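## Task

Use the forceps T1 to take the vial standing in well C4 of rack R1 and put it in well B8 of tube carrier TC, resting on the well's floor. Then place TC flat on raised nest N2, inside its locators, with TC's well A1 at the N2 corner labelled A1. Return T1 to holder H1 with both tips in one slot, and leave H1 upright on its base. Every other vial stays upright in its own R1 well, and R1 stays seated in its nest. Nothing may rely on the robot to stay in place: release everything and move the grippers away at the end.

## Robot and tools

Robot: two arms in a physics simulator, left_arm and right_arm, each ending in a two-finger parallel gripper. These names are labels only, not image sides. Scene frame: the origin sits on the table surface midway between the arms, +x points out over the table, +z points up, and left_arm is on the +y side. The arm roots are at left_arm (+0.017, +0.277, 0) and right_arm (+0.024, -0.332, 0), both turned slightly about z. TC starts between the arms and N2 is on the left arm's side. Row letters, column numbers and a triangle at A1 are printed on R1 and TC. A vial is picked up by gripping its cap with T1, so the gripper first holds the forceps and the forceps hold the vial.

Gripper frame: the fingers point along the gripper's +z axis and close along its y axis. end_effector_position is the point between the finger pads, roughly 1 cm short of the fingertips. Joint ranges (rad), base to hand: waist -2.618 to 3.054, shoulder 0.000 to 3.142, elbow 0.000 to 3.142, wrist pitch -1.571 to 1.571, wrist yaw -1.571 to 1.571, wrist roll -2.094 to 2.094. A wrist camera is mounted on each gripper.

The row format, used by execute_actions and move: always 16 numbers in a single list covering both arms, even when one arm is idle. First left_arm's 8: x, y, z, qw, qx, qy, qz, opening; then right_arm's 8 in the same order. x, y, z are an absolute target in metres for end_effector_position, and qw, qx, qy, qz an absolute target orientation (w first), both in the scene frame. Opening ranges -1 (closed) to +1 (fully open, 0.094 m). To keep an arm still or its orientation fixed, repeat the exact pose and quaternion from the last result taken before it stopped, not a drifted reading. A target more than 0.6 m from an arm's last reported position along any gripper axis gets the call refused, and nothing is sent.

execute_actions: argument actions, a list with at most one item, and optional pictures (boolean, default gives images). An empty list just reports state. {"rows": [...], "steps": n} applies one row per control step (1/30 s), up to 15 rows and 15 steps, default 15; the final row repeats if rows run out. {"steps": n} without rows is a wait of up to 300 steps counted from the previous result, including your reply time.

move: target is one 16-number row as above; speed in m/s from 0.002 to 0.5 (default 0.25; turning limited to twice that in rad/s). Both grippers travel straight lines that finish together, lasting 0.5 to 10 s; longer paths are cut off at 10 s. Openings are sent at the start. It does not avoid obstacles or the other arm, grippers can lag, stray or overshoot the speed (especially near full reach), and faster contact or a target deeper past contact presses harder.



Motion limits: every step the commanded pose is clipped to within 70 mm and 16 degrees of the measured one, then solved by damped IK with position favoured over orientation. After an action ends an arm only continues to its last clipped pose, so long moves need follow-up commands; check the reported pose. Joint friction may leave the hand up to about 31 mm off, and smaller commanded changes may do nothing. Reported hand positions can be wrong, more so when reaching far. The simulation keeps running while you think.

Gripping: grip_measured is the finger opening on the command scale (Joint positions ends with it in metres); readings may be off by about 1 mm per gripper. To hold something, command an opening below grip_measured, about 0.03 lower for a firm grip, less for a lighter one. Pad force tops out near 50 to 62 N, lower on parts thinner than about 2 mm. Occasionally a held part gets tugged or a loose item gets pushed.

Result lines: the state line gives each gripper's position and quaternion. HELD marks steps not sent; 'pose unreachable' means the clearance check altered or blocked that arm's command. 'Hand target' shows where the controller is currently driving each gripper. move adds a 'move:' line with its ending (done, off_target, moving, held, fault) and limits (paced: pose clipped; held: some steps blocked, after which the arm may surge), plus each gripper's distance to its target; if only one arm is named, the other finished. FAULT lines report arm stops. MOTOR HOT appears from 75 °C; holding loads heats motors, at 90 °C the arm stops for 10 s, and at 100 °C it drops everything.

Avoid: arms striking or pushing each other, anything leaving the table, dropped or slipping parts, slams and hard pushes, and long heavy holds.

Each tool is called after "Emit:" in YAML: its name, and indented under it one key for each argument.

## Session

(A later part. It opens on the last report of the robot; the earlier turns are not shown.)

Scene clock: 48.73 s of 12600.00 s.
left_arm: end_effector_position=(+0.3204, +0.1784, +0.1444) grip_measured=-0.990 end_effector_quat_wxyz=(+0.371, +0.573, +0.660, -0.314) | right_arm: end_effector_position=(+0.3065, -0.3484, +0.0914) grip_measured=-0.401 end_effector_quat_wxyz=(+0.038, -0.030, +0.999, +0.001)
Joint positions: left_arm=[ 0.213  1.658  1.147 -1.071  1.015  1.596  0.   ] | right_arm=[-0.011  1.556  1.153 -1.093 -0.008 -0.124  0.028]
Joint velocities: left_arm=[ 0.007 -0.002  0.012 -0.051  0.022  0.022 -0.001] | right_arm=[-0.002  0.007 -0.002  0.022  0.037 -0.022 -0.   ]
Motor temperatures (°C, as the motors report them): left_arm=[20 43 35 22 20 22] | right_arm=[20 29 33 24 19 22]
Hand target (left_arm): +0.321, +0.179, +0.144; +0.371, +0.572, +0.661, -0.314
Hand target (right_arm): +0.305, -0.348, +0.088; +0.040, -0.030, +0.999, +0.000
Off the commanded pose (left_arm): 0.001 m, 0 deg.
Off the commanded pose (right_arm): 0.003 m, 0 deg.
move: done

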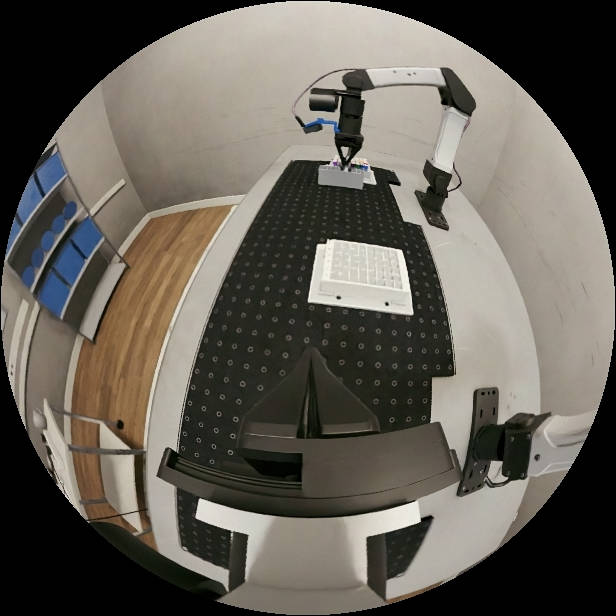

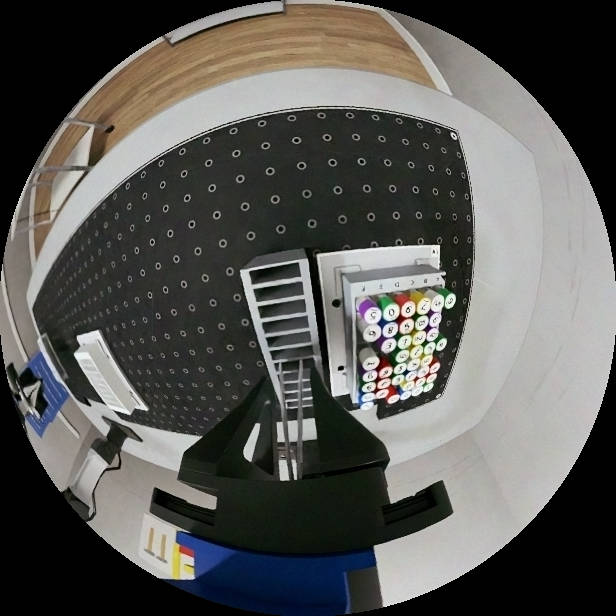

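Emit:
move:
  target: [0.321,0.1785,0.1444,0.371,0.572,0.661,-0.314,-1,0.300,-0.3484,0.0914,0.03,-0.03,0.999,0,-0.55]
  speed: 0.02

Emit:
move:
  target: [0.321,0.1785,0.1444,0.371,0.572,0.661,-0.314,-1,0.304,-0.3484,0.0914,0.033,-0.03,0.999,0,-0.75]
  speed: 0.02

Emit:
move:
  target: [0.321,0.1785,0.1444,0.371,0.572,0.661,-0.314,-1,0.302,-0.3484,0.175,0.033,-0.03,0.999,0,-0.75]
  speed: 0.04

Emit:
zoom_image:
  camera: "cam_left_wrist"
  region: [300,100,400,200]

Emit:
zoom_image:
  camera: "cam_right_wrist"
  region: [230,240,430,440]

Scene clock: 53.13 s of 12600.00 s.
left_arm: end_effector_position=(+0.3204, +0.1784, +0.1444) grip_measured=-0.990 end_effector_quat_wxyz=(+0.371, +0.573, +0.660, -0.314) | right_arm: end_effector_position=(+0.3044, -0.3483, +0.0912) grip_measured=-0.549 end_effector_quat_wxyz=(+0.033, -0.030, +0.999, +0.001)
Joint positions: left_arm=[ 0.213  1.658  1.147 -1.071  1.015  1.596  0.   ] | right_arm=[-0.011  1.556  1.153 -1.101 -0.008 -0.124  0.021]
Joint velocities: left_arm=[-0.017  0.012  0.022 -0.007  0.051  0.007 -0.   ] | right_arm=[ 0.012  0.002  0.002 -0.022 -0.007  0.037 -0.   ]
Motor temperatures (°C, as the motors report them): left_arm=[20 43 35 22 20 22] | right_arm=[20 29 33 24 19 22]
Hand target (left_arm): +0.321, +0.179, +0.144; +0.371, +0.572, +0.661, -0.314
Hand target (right_arm): +0.300, -0.348, +0.091; +0.030, -0.030, +0.999, -0.000
Off the commanded pose (left_arm): 0.001 m, 0 deg.
Off the commanded pose (right_arm): 0.004 m, 0 deg.
After step 90, 0.70 s passed at rest.
move: done

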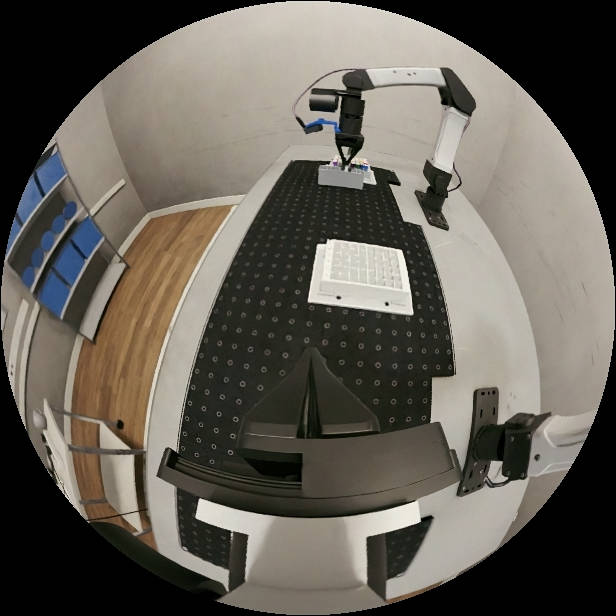

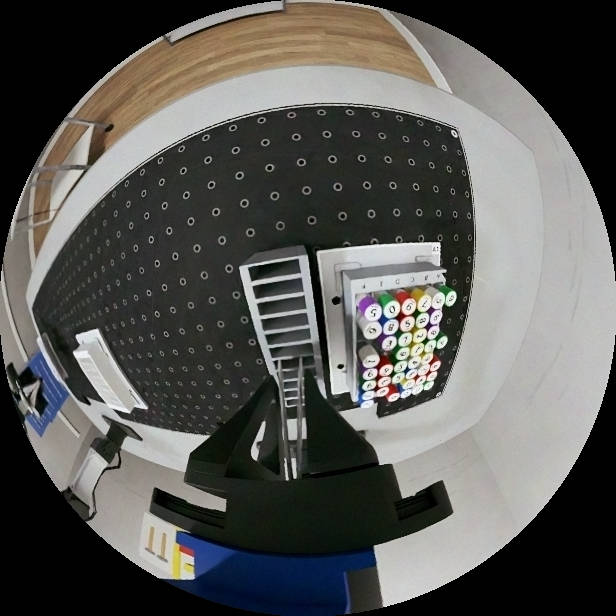

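Scene clock: 53.83 s of 12600.00 s.
left_arm: end_effector_position=(+0.3204, +0.1784, +0.1444) grip_measured=-0.990 end_effector_quat_wxyz=(+0.371, +0.573, +0.660, -0.314) | right_arm: end_effector_position=(+0.3044, -0.3483, +0.0912) grip_measured=-0.748 end_effector_quat_wxyz=(+0.033, -0.030, +0.999, +0.001)
Joint positions: left_arm=[ 0.213  1.658  1.147 -1.071  1.015  1.596  0.   ] | right_arm=[-0.011  1.556  1.153 -1.101 -0.008 -0.124  0.012]
Joint velocities: left_arm=[-0.002 -0.002 -0.007 -0.022 -0.037  0.007 -0.001] | right_arm=[ 0.002 -0.007 -0.017  0.022 -0.051 -0.007  0.   ]
Motor temperatures (°C, as the motors report them): left_arm=[20 44 35 22 20 22] | right_arm=[20 29 33 24 19 22]
Hand target (left_arm): +0.321, +0.179, +0.144; +0.371, +0.572, +0.661, -0.314
Hand target (right_arm): +0.304, -0.348, +0.091; +0.033, -0.030, +0.999, -0.000
Off the commanded pose (left_arm): 0.001 m, 0 deg.
Off the commanded pose (right_arm): 0.000 m, 0 deg.
move: done

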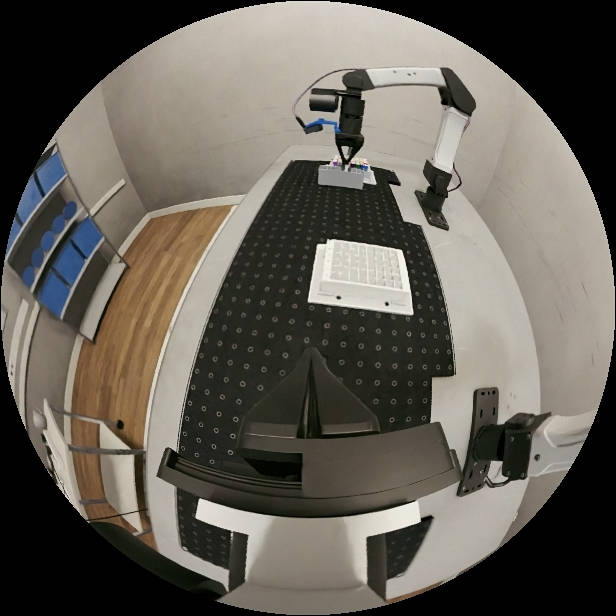

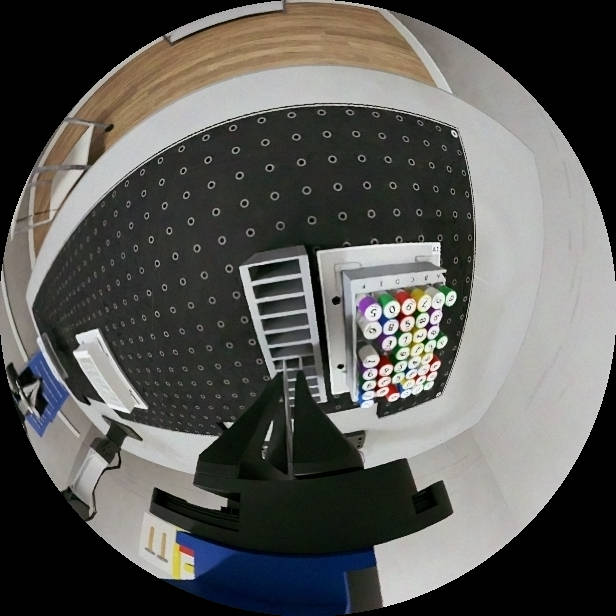

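Scene clock: 56.37 s of 12600.00 s.
left_arm: end_effector_position=(+0.3204, +0.1784, +0.1444) grip_measured=-0.990 end_effector_quat_wxyz=(+0.371, +0.573, +0.660, -0.314) | right_arm: end_effector_position=(+0.2992, -0.3479, +0.1664) grip_measured=-0.748 end_effector_quat_wxyz=(+0.021, -0.030, +0.999, +0.002)
Joint positions: left_arm=[ 0.213  1.658  1.147 -1.071  1.015  1.596  0.   ] | right_arm=[-0.011  1.556  1.454 -1.427 -0.008 -0.124  0.012]
Joint velocities: left_arm=[ 0.017 -0.007 -0.002  0.007 -0.051 -0.007  0.   ] | right_arm=[-0.007  0.002  0.002  0.037 -0.037  0.022 -0.   ]
Motor temperatures (°C, as the motors report them): left_arm=[20 44 35 22 20 22] | right_arm=[20 29 33 24 19 22]
Hand target (left_arm): +0.321, +0.179, +0.144; +0.371, +0.572, +0.661, -0.314
Hand target (right_arm): +0.302, -0.348, +0.175; +0.033, -0.030, +0.999, +0.000
Off the commanded pose (left_arm): 0.001 m, 0 deg.
Off the commanded pose (right_arm): 0.009 m, 1 deg.
move: done

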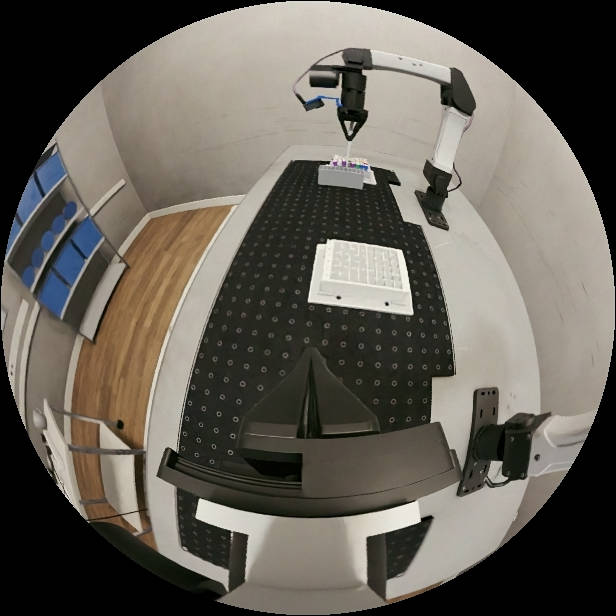

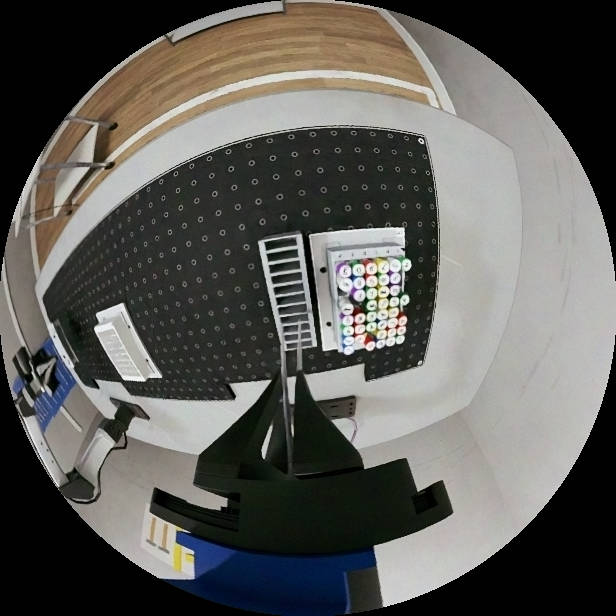

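Region (300, 100, 400, 200) of cam_left_wrist's 616x616 image, scaled by 5.040, with more detail than that image has.

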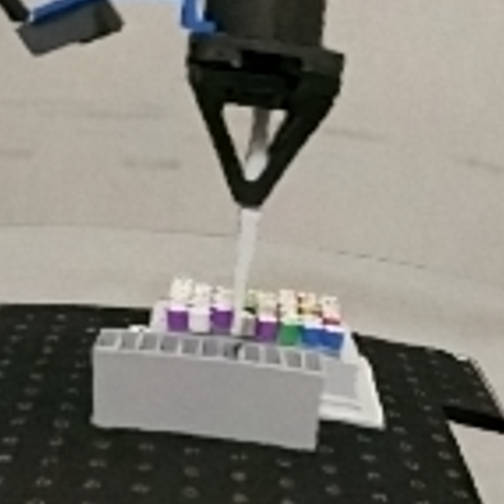

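Region (230, 240, 430, 440) of cam_right_wrist's 616x616 image, scaled by 2.520, with more detail than that image has.

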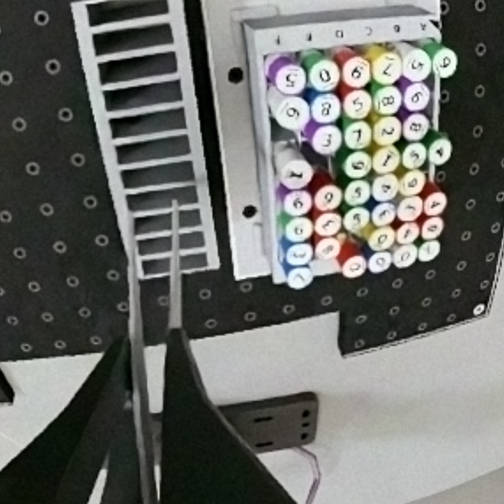

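Emit:
move:
  target: [0.33,0.0,0.15,0.42,0.54,0.62,-0.37,-1,0.315,-0.445,0.17,0.0,0.383,0.924,0,-0.75]
  speed: 0.08

Emit:
zoom_image:
  camera: "cam_right_wrist"
  region: [200,220,400,420]

Scene clock: 66.63 s of 12600.00 s.
left_arm: end_effector_position=(+0.3389, +0.0036, +0.1685) grip_measured=-0.990 end_effector_quat_wxyz=(+0.444, +0.541, +0.614, -0.365) | right_arm: end_effector_position=(+0.3139, -0.4414, +0.1668) grip_measured=-0.748 end_effector_quat_wxyz=(+0.001, +0.374, +0.927, +0.003)
Joint positions: left_arm=[-0.314  1.607  0.926  0.059  0.95   0.562  0.   ] | right_arm=[-0.312  1.725  1.638 -1.481 -0.007  0.402  0.012]
Joint velocities: left_arm=[ 0.022  0.012 -0.007  0.081 -0.007 -0.051 -0.   ] | right_arm=[-0.002  0.007 -0.017 -0.022 -0.007 -0.007  0.   ]
Motor temperatures (°C, as the motors report them): left_arm=[20 45 35 23 20 22] | right_arm=[20 29 34 24 19 22]
Hand target (left_arm): +0.334, +0.002, +0.152; +0.429, +0.538, +0.624, -0.371
Hand target (right_arm): +0.317, -0.446, +0.169; +0.003, +0.383, +0.924, -0.001
Off the commanded pose (left_arm): 0.021 m, 3 deg.
Off the commanded pose (right_arm): 0.005 m, 1 deg.
After step 90, 1.57 s passed at rest.
move: off_target (left_arm)

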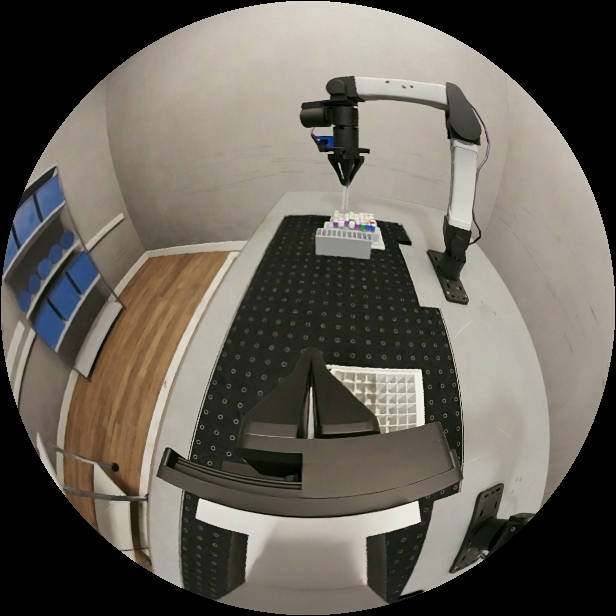

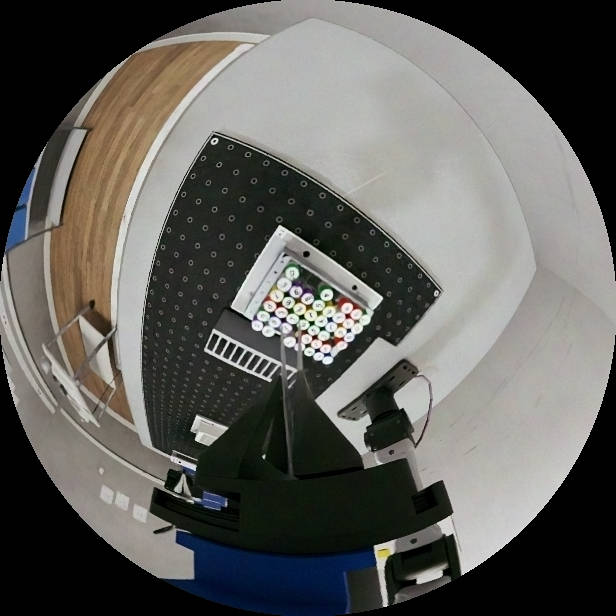

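Region (200, 220, 400, 420) of cam_right_wrist's 616x616 image, scaled by 2.520, with more detail than that image has.

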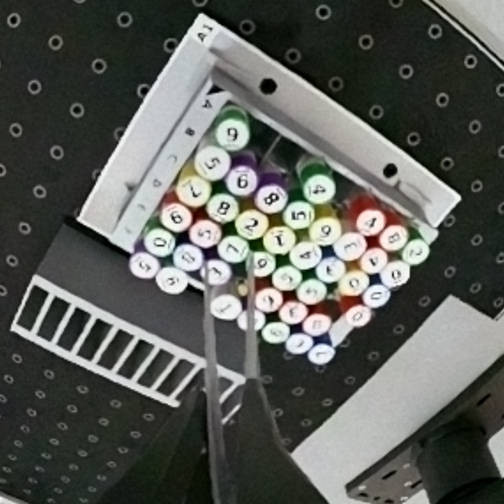

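Emit:
move:
  target: [0.3389,0.0036,0.1685,0.444,0.541,0.614,-0.365,-1,0.301,-0.459,0.15,0.0,0.38,0.925,0,-0.75]
  speed: 0.02

Emit:
zoom_image:
  camera: "cam_right_wrist"
  region: [230,260,350,380]

Emit:
zoom_image:
  camera: "cam_left_wrist"
  region: [310,170,390,250]

Scene clock: 71.67 s of 12600.00 s.
left_arm: end_effector_position=(+0.3392, +0.0035, +0.1688) grip_measured=-0.990 end_effector_quat_wxyz=(+0.445, +0.541, +0.614, -0.365) | right_arm: end_effector_position=(+0.3038, -0.4567, +0.1479) grip_measured=-0.748 end_effector_quat_wxyz=(-0.011, +0.382, +0.924, +0.004)
Joint positions: left_arm=[-0.314  1.607  0.926  0.061  0.95   0.56   0.   ] | right_arm=[-0.37   1.725  1.562 -1.429 -0.007  0.362  0.012]
Joint velocities: left_arm=[ 0.002 -0.007 -0.002  0.022  0.022  0.022  0.   ] | right_arm=[-0.007 -0.022 -0.012 -0.037  0.066 -0.037 -0.001]
Motor temperatures (°C, as the motors report them): left_arm=[20 44 34 24 20 22] | right_arm=[20 30 34 24 19 22]
Hand target (left_arm): +0.339, +0.004, +0.168; +0.444, +0.541, +0.614, -0.365
Hand target (right_arm): +0.301, -0.459, +0.150; +0.000, +0.380, +0.925, -0.000
Off the commanded pose (left_arm): 0.000 m, 0 deg.
Off the commanded pose (right_arm): 0.004 m, 1 deg.
After step 90, 0.43 s passed at rest.
move: done

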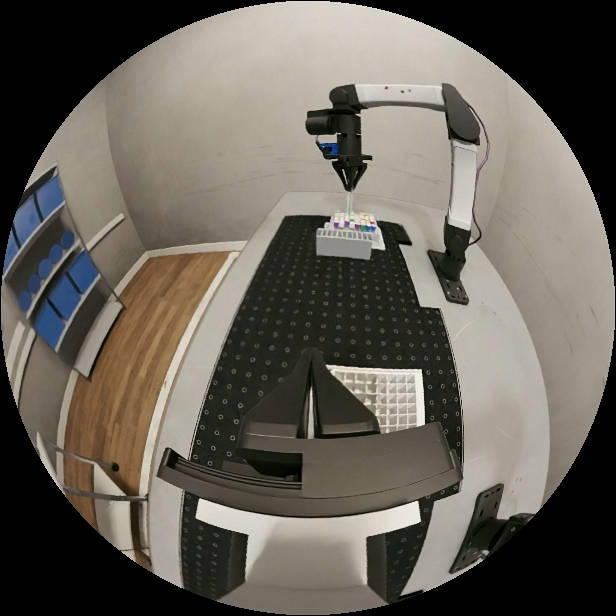

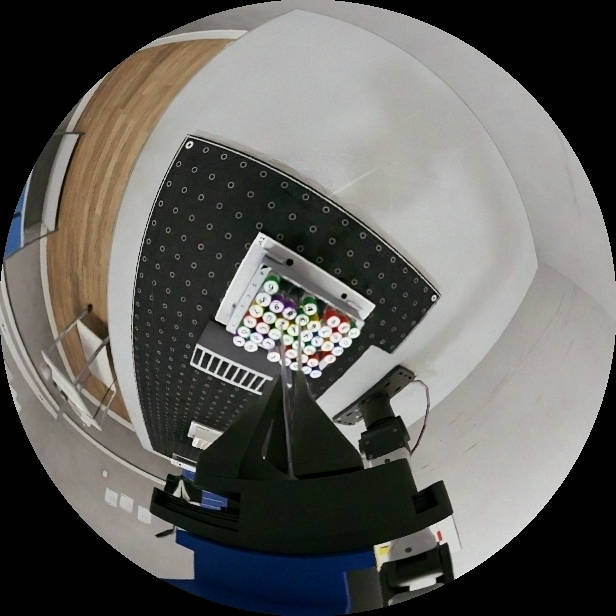

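Region (230, 260, 350, 380) of cam_right_wrist's 616x616 image, scaled by 4.200, with more detail than that image has.

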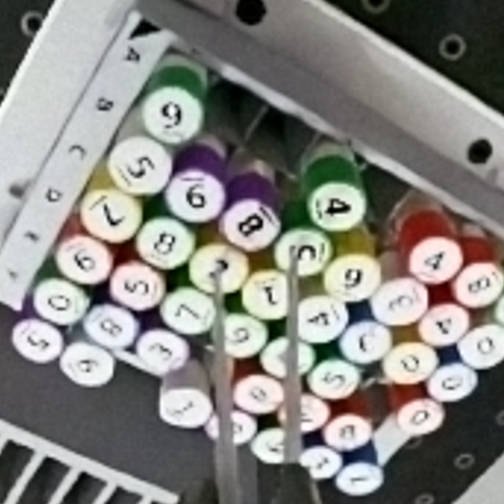

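Region (310, 170, 390, 250) of cam_left_wrist's 616x616 image, scaled by 6.300, with more detail than that image has.

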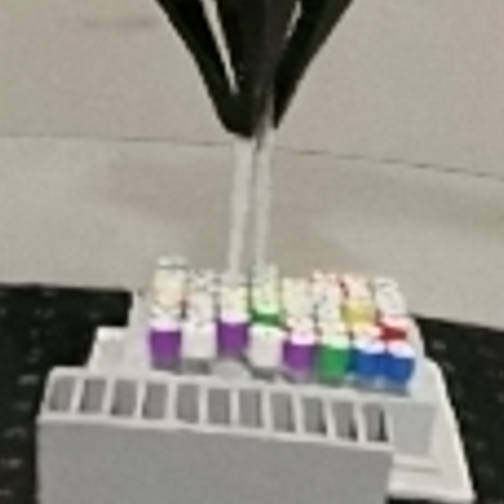

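Emit:
move:
  target: [0.3389,0.0036,0.1685,0.444,0.541,0.614,-0.365,-1,0.2975,-0.4462,0.150,-0.031,0.375,0.926,0.004,-0.75]
  speed: 0.01

Emit:
zoom_image:
  camera: "cam_right_wrist"
  region: [230,260,350,380]

Emit:
zoom_image:
  camera: "cam_left_wrist"
  region: [310,170,390,250]

Scene clock: 79.33 s of 12600.00 s.
left_arm: end_effector_position=(+0.3392, +0.0035, +0.1688) grip_measured=-0.990 end_effector_quat_wxyz=(+0.445, +0.541, +0.614, -0.365) | right_arm: end_effector_position=(+0.2971, -0.4487, +0.1482) grip_measured=-0.748 end_effector_quat_wxyz=(-0.030, +0.375, +0.927, +0.004)
Joint positions: left_arm=[-0.314  1.607  0.926  0.061  0.95   0.56   0.   ] | right_arm=[-0.355  1.725  1.562 -1.467 -0.007  0.36   0.012]
Joint velocities: left_arm=[ 0.012 -0.002 -0.007  0.007  0.007  0.081  0.001] | right_arm=[-0.007  0.017 -0.012 -0.022 -0.022 -0.037  0.001]
Motor temperatures (°C, as the motors report them): left_arm=[20 45 35 25 20 22] | right_arm=[20 31 34 24 19 22]
Hand target (left_arm): +0.339, +0.004, +0.168; +0.444, +0.541, +0.614, -0.365
Hand target (right_arm): +0.297, -0.446, +0.150; -0.031, +0.375, +0.926, +0.004
Off the commanded pose (left_arm): 0.000 m, 0 deg.
Off the commanded pose (right_arm): 0.003 m, 0 deg.
After step 90, 2.20 s passed at rest.
move: done

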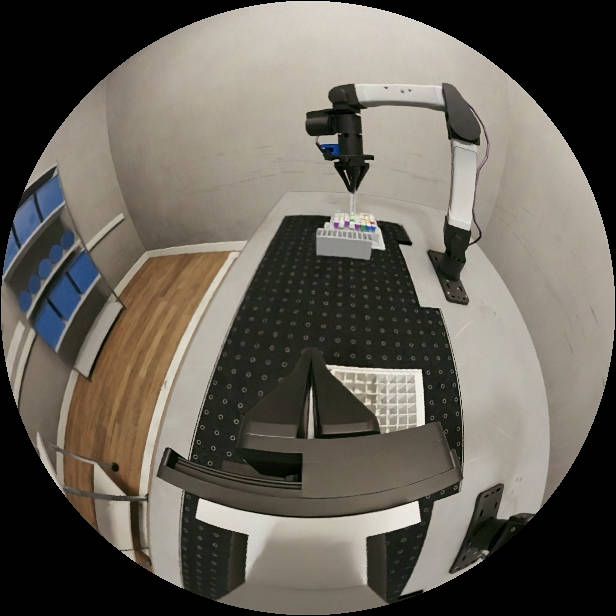

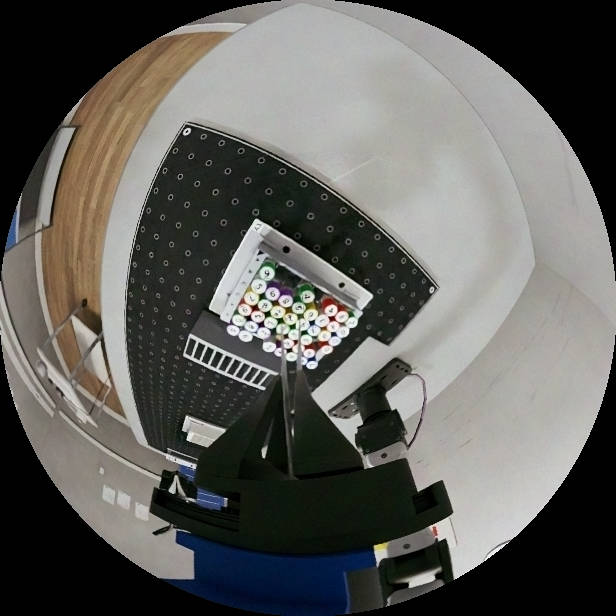

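Region (230, 260, 350, 380) of cam_right_wrist's 616x616 image, scaled by 4.200, with more detail than that image has.

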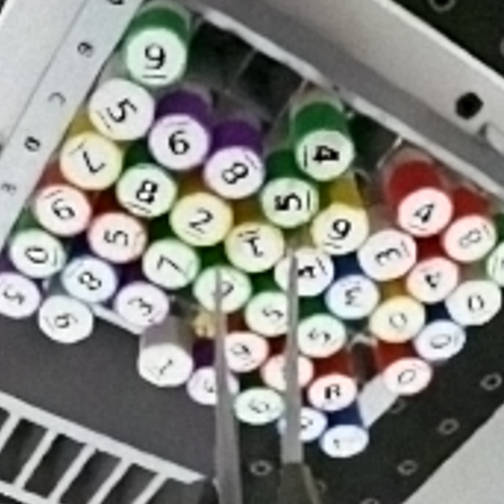

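Region (310, 170, 390, 250) of cam_left_wrist's 616x616 image, scaled by 6.300, with more detail than that image has.

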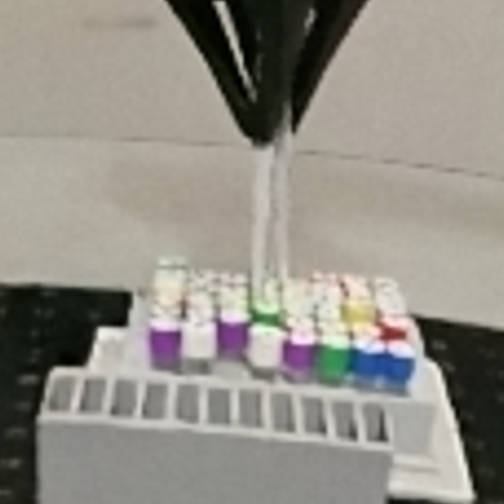

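Emit:
move:
  target: [0.3389,0.0036,0.1685,0.444,0.541,0.614,-0.365,-1,0.2975,-0.449,0.138,-0.029,0.375,0.927,0.004,-0.75]
  speed: 0.01

Emit:
zoom_image:
  camera: "cam_right_wrist"
  region: [230,260,350,380]

Emit:
zoom_image:
  camera: "cam_left_wrist"
  region: [310,170,390,250]

Scene clock: 83.13 s of 12600.00 s.
left_arm: end_effector_position=(+0.3392, +0.0035, +0.1688) grip_measured=-0.990 end_effector_quat_wxyz=(+0.445, +0.541, +0.614, -0.365) | right_arm: end_effector_position=(+0.2982, -0.4492, +0.1425) grip_measured=-0.748 end_effector_quat_wxyz=(-0.028, +0.375, +0.927, +0.004)
Joint positions: left_arm=[-0.314  1.607  0.926  0.061  0.95   0.56   0.   ] | right_arm=[-0.355  1.725  1.539 -1.441 -0.007  0.36   0.012]
Joint velocities: left_arm=[-0.007 -0.007  0.032 -0.022 -0.007 -0.037 -0.   ] | right_arm=[ 0.002 -0.017 -0.002  0.007  0.037  0.022  0.   ]
Motor temperatures (°C, as the motors report them): left_arm=[20 45 35 25 20 22] | right_arm=[20 31 34 23 19 22]
Hand target (left_arm): +0.339, +0.004, +0.168; +0.444, +0.541, +0.614, -0.365
Hand target (right_arm): +0.297, -0.449, +0.138; -0.029, +0.375, +0.927, +0.004
Off the commanded pose (left_arm): 0.000 m, 0 deg.
Off the commanded pose (right_arm): 0.005 m, 0 deg.
move: done

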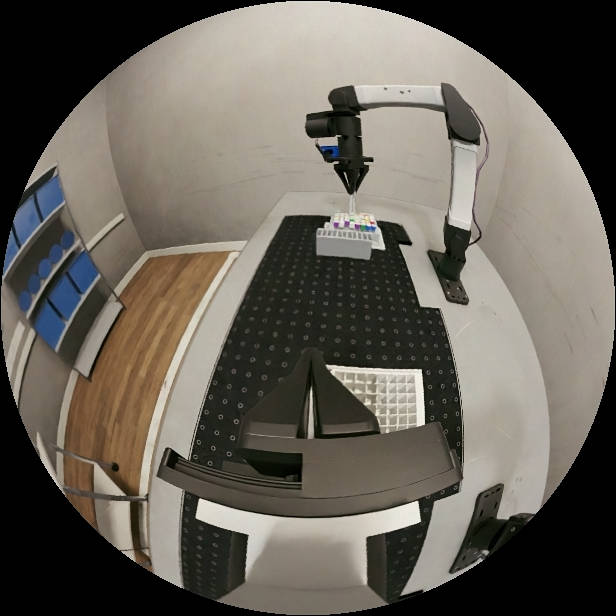

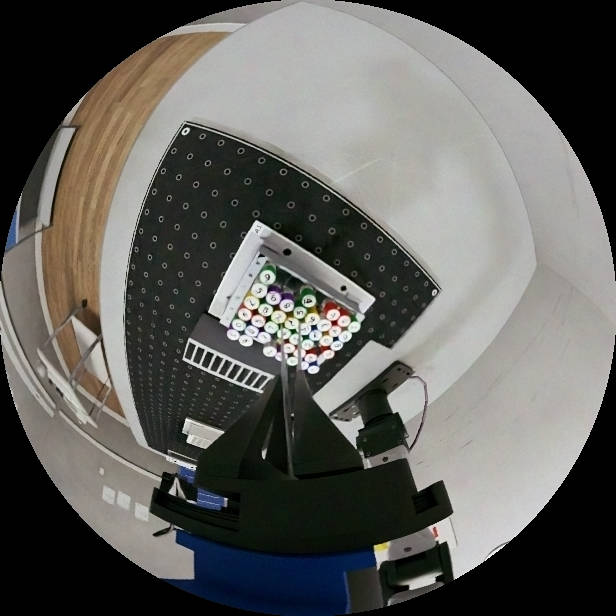

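Region (230, 260, 350, 380) of cam_right_wrist's 616x616 image, scaled by 4.200, with more detail than that image has.

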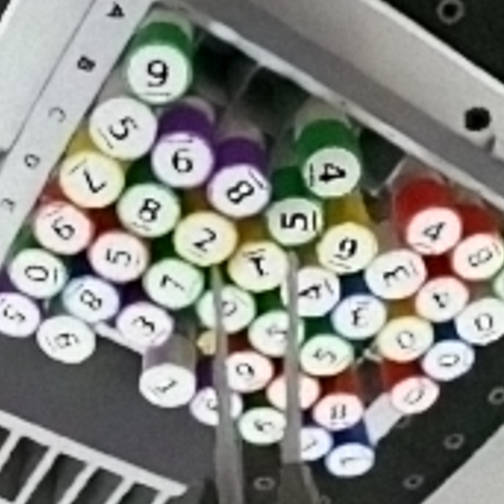

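Region (310, 170, 390, 250) of cam_left_wrist's 616x616 image, scaled by 6.300, with more detail than that image has.

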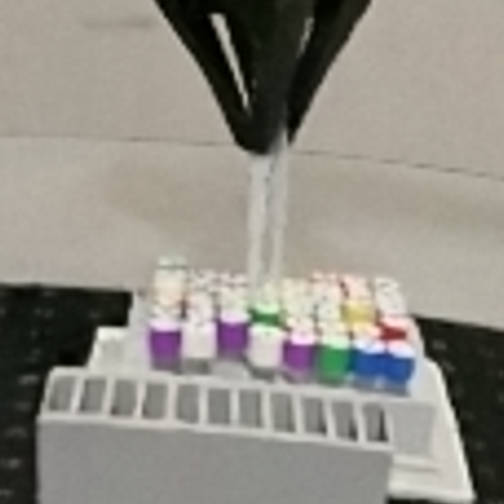

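Emit:
move:
  target: [0.3389,0.0036,0.1685,0.444,0.541,0.614,-0.365,-1,0.292,-0.4465,0.135,-0.042,0.375,0.927,0.004,-0.75]
  speed: 0.01

Emit:
zoom_image:
  camera: "cam_right_wrist"
  region: [250,280,330,360]

Scene clock: 88.23 s of 12600.00 s.
left_arm: end_effector_position=(+0.3392, +0.0035, +0.1688) grip_measured=-0.990 end_effector_quat_wxyz=(+0.445, +0.541, +0.614, -0.365) | right_arm: end_effector_position=(+0.2957, -0.4481, +0.1392) grip_measured=-0.748 end_effector_quat_wxyz=(-0.034, +0.374, +0.927, +0.004)
Joint positions: left_arm=[-0.314  1.607  0.926  0.061  0.95   0.56   0.   ] | right_arm=[-0.355  1.725  1.525 -1.439 -0.007  0.36   0.012]
Joint velocities: left_arm=[-0.017  0.002 -0.022 -0.037  0.022 -0.11  -0.   ] | right_arm=[-0.002 -0.012 -0.012 -0.051 -0.037  0.022  0.001]
Motor temperatures (°C, as the motors report them): left_arm=[20 46 36 26 20 22] | right_arm=[20 32 34 23 19 22]
Hand target (left_arm): +0.339, +0.004, +0.168; +0.444, +0.541, +0.614, -0.365
Hand target (right_arm): +0.292, -0.447, +0.135; -0.042, +0.375, +0.926, +0.004
Off the commanded pose (left_arm): 0.000 m, 0 deg.
Off the commanded pose (right_arm): 0.006 m, 1 deg.
After step 90, 0.33 s passed at rest.
move: done

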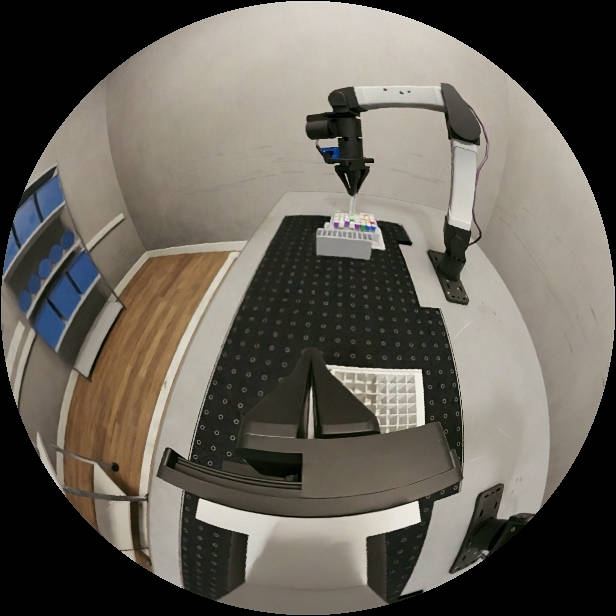

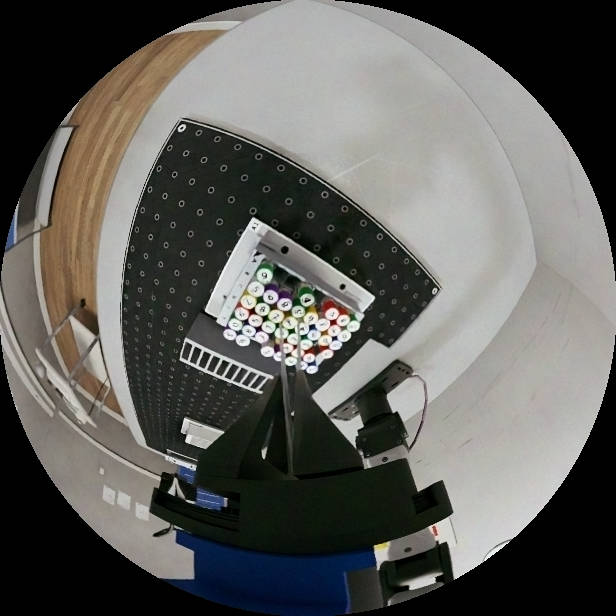

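Region (250, 280, 330, 360) of cam_right_wrist's 616x616 image, scaled by 6.300, with more detail than that image has.

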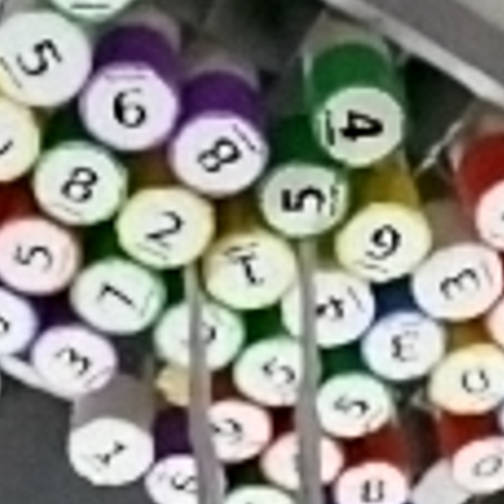

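Emit:
move:
  target: [0.3389,0.0036,0.1685,0.444,0.541,0.614,-0.365,-1,0.292,-0.4465,0.130,-0.041,0.375,0.927,0.004,-0.75]
  speed: 0.01

Emit:
zoom_image:
  camera: "cam_right_wrist"
  region: [250,280,330,360]

Scene clock: 91.47 s of 12600.00 s.
left_arm: end_effector_position=(+0.3392, +0.0035, +0.1688) grip_measured=-0.990 end_effector_quat_wxyz=(+0.445, +0.541, +0.614, -0.365) | right_arm: end_effector_position=(+0.2929, -0.4469, +0.1341) grip_measured=-0.748 end_effector_quat_wxyz=(-0.040, +0.374, +0.926, +0.004)
Joint positions: left_arm=[-0.314  1.607  0.926  0.061  0.95   0.56   0.   ] | right_arm=[-0.355  1.725  1.504 -1.43  -0.007  0.36   0.012]
Joint velocities: left_arm=[ 0.007  0.007 -0.007  0.007 -0.095 -0.037  0.   ] | right_arm=[ 0.007 -0.007 -0.002  0.022 -0.037 -0.022  0.001]
Motor temperatures (°C, as the motors report them): left_arm=[20 46 36 26 20 22] | right_arm=[20 32 34 23 19 22]
Hand target (left_arm): +0.339, +0.004, +0.168; +0.444, +0.541, +0.614, -0.365
Hand target (right_arm): +0.292, -0.446, +0.130; -0.041, +0.375, +0.926, +0.004
Off the commanded pose (left_arm): 0.000 m, 0 deg.
Off the commanded pose (right_arm): 0.004 m, 0 deg.
move: done

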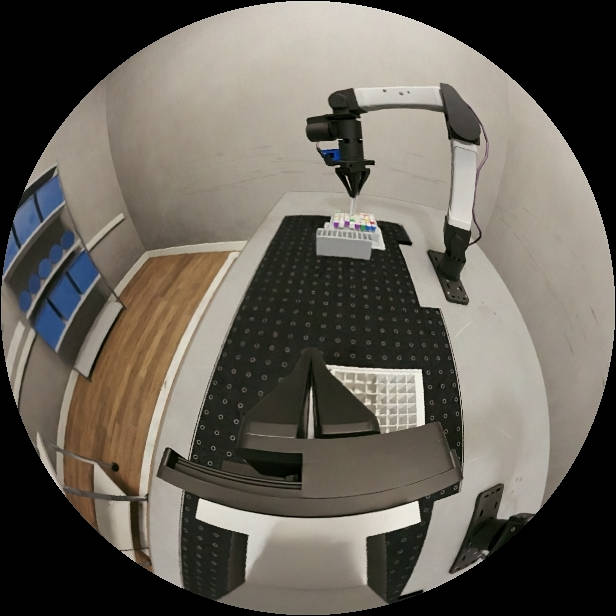

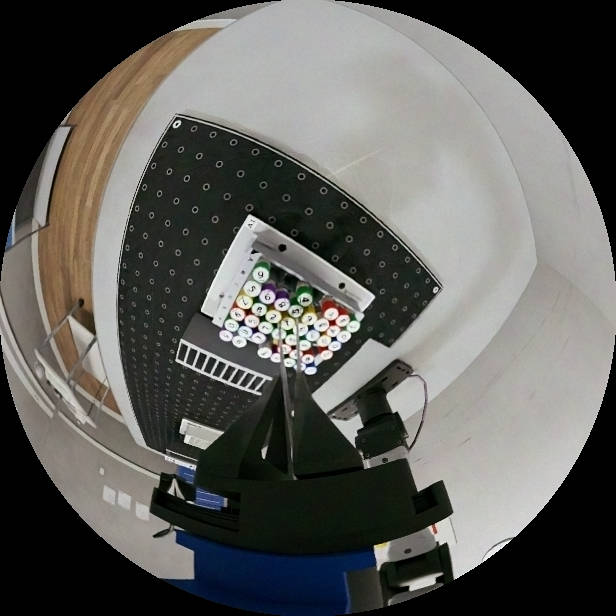

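Region (250, 280, 330, 360) of cam_right_wrist's 616x616 image, scaled by 6.300, with more detail than that image has.

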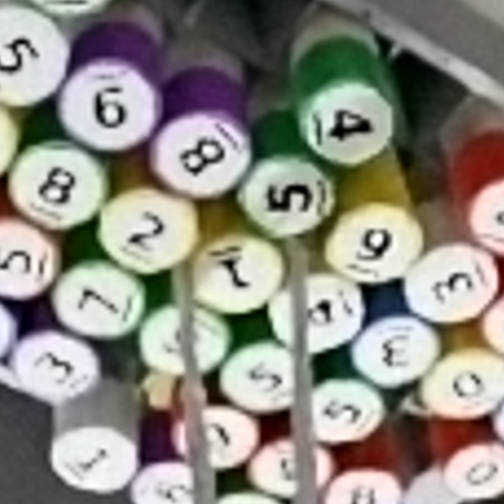

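Emit:
move:
  target: [0.3389,0.0036,0.1685,0.444,0.541,0.614,-0.365,-1,0.293,-0.447,0.126,-0.039,0.375,0.927,0.004,-0.75]
  speed: 0.01

Emit:
zoom_image:
  camera: "cam_right_wrist"
  region: [250,280,330,360]

Emit:
zoom_image:
  camera: "cam_left_wrist"
  region: [310,170,390,250]

Scene clock: 94.27 s of 12600.00 s.
left_arm: end_effector_position=(+0.3392, +0.0035, +0.1688) grip_measured=-0.990 end_effector_quat_wxyz=(+0.445, +0.541, +0.614, -0.365) | right_arm: end_effector_position=(+0.2938, -0.4473, +0.1302) grip_measured=-0.748 end_effector_quat_wxyz=(-0.038, +0.374, +0.926, +0.004)
Joint positions: left_arm=[-0.314  1.607  0.926  0.061  0.95   0.56   0.   ] | right_arm=[-0.355  1.725  1.489 -1.411 -0.007  0.36   0.012]
Joint velocities: left_arm=[-0.007  0.002  0.002  0.007 -0.066  0.022  0.   ] | right_arm=[ 0.002 -0.007 -0.012  0.022 -0.081  0.007 -0.001]
Motor temperatures (°C, as the motors report them): left_arm=[20 46 36 26 20 22] | right_arm=[20 32 34 23 19 22]
Hand target (left_arm): +0.339, +0.004, +0.168; +0.444, +0.541, +0.614, -0.365
Hand target (right_arm): +0.293, -0.447, +0.126; -0.039, +0.375, +0.926, +0.004
Off the commanded pose (left_arm): 0.000 m, 0 deg.
Off the commanded pose (right_arm): 0.004 m, 0 deg.
move: done

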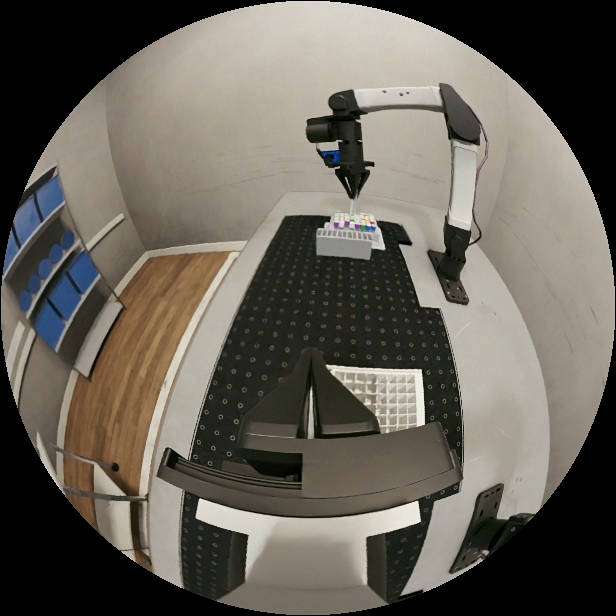

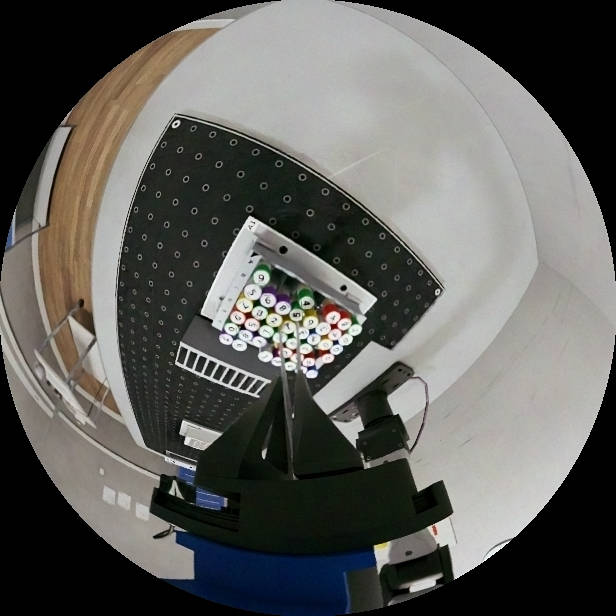

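Region (250, 280, 330, 360) of cam_right_wrist's 616x616 image, scaled by 6.300, with more detail than that image has.

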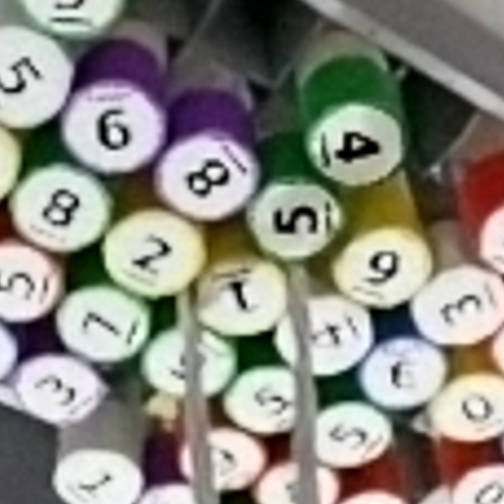

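Region (310, 170, 390, 250) of cam_left_wrist's 616x616 image, scaled by 6.300, with more detail than that image has.

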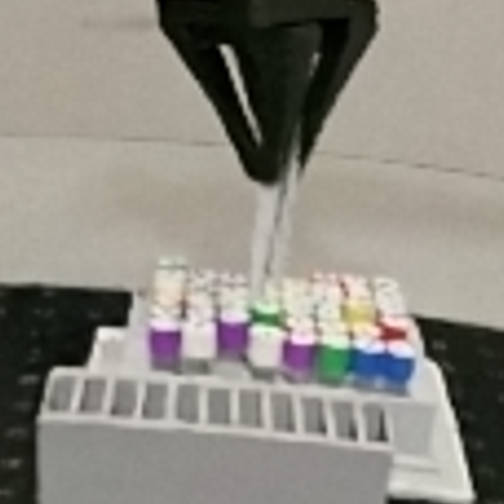

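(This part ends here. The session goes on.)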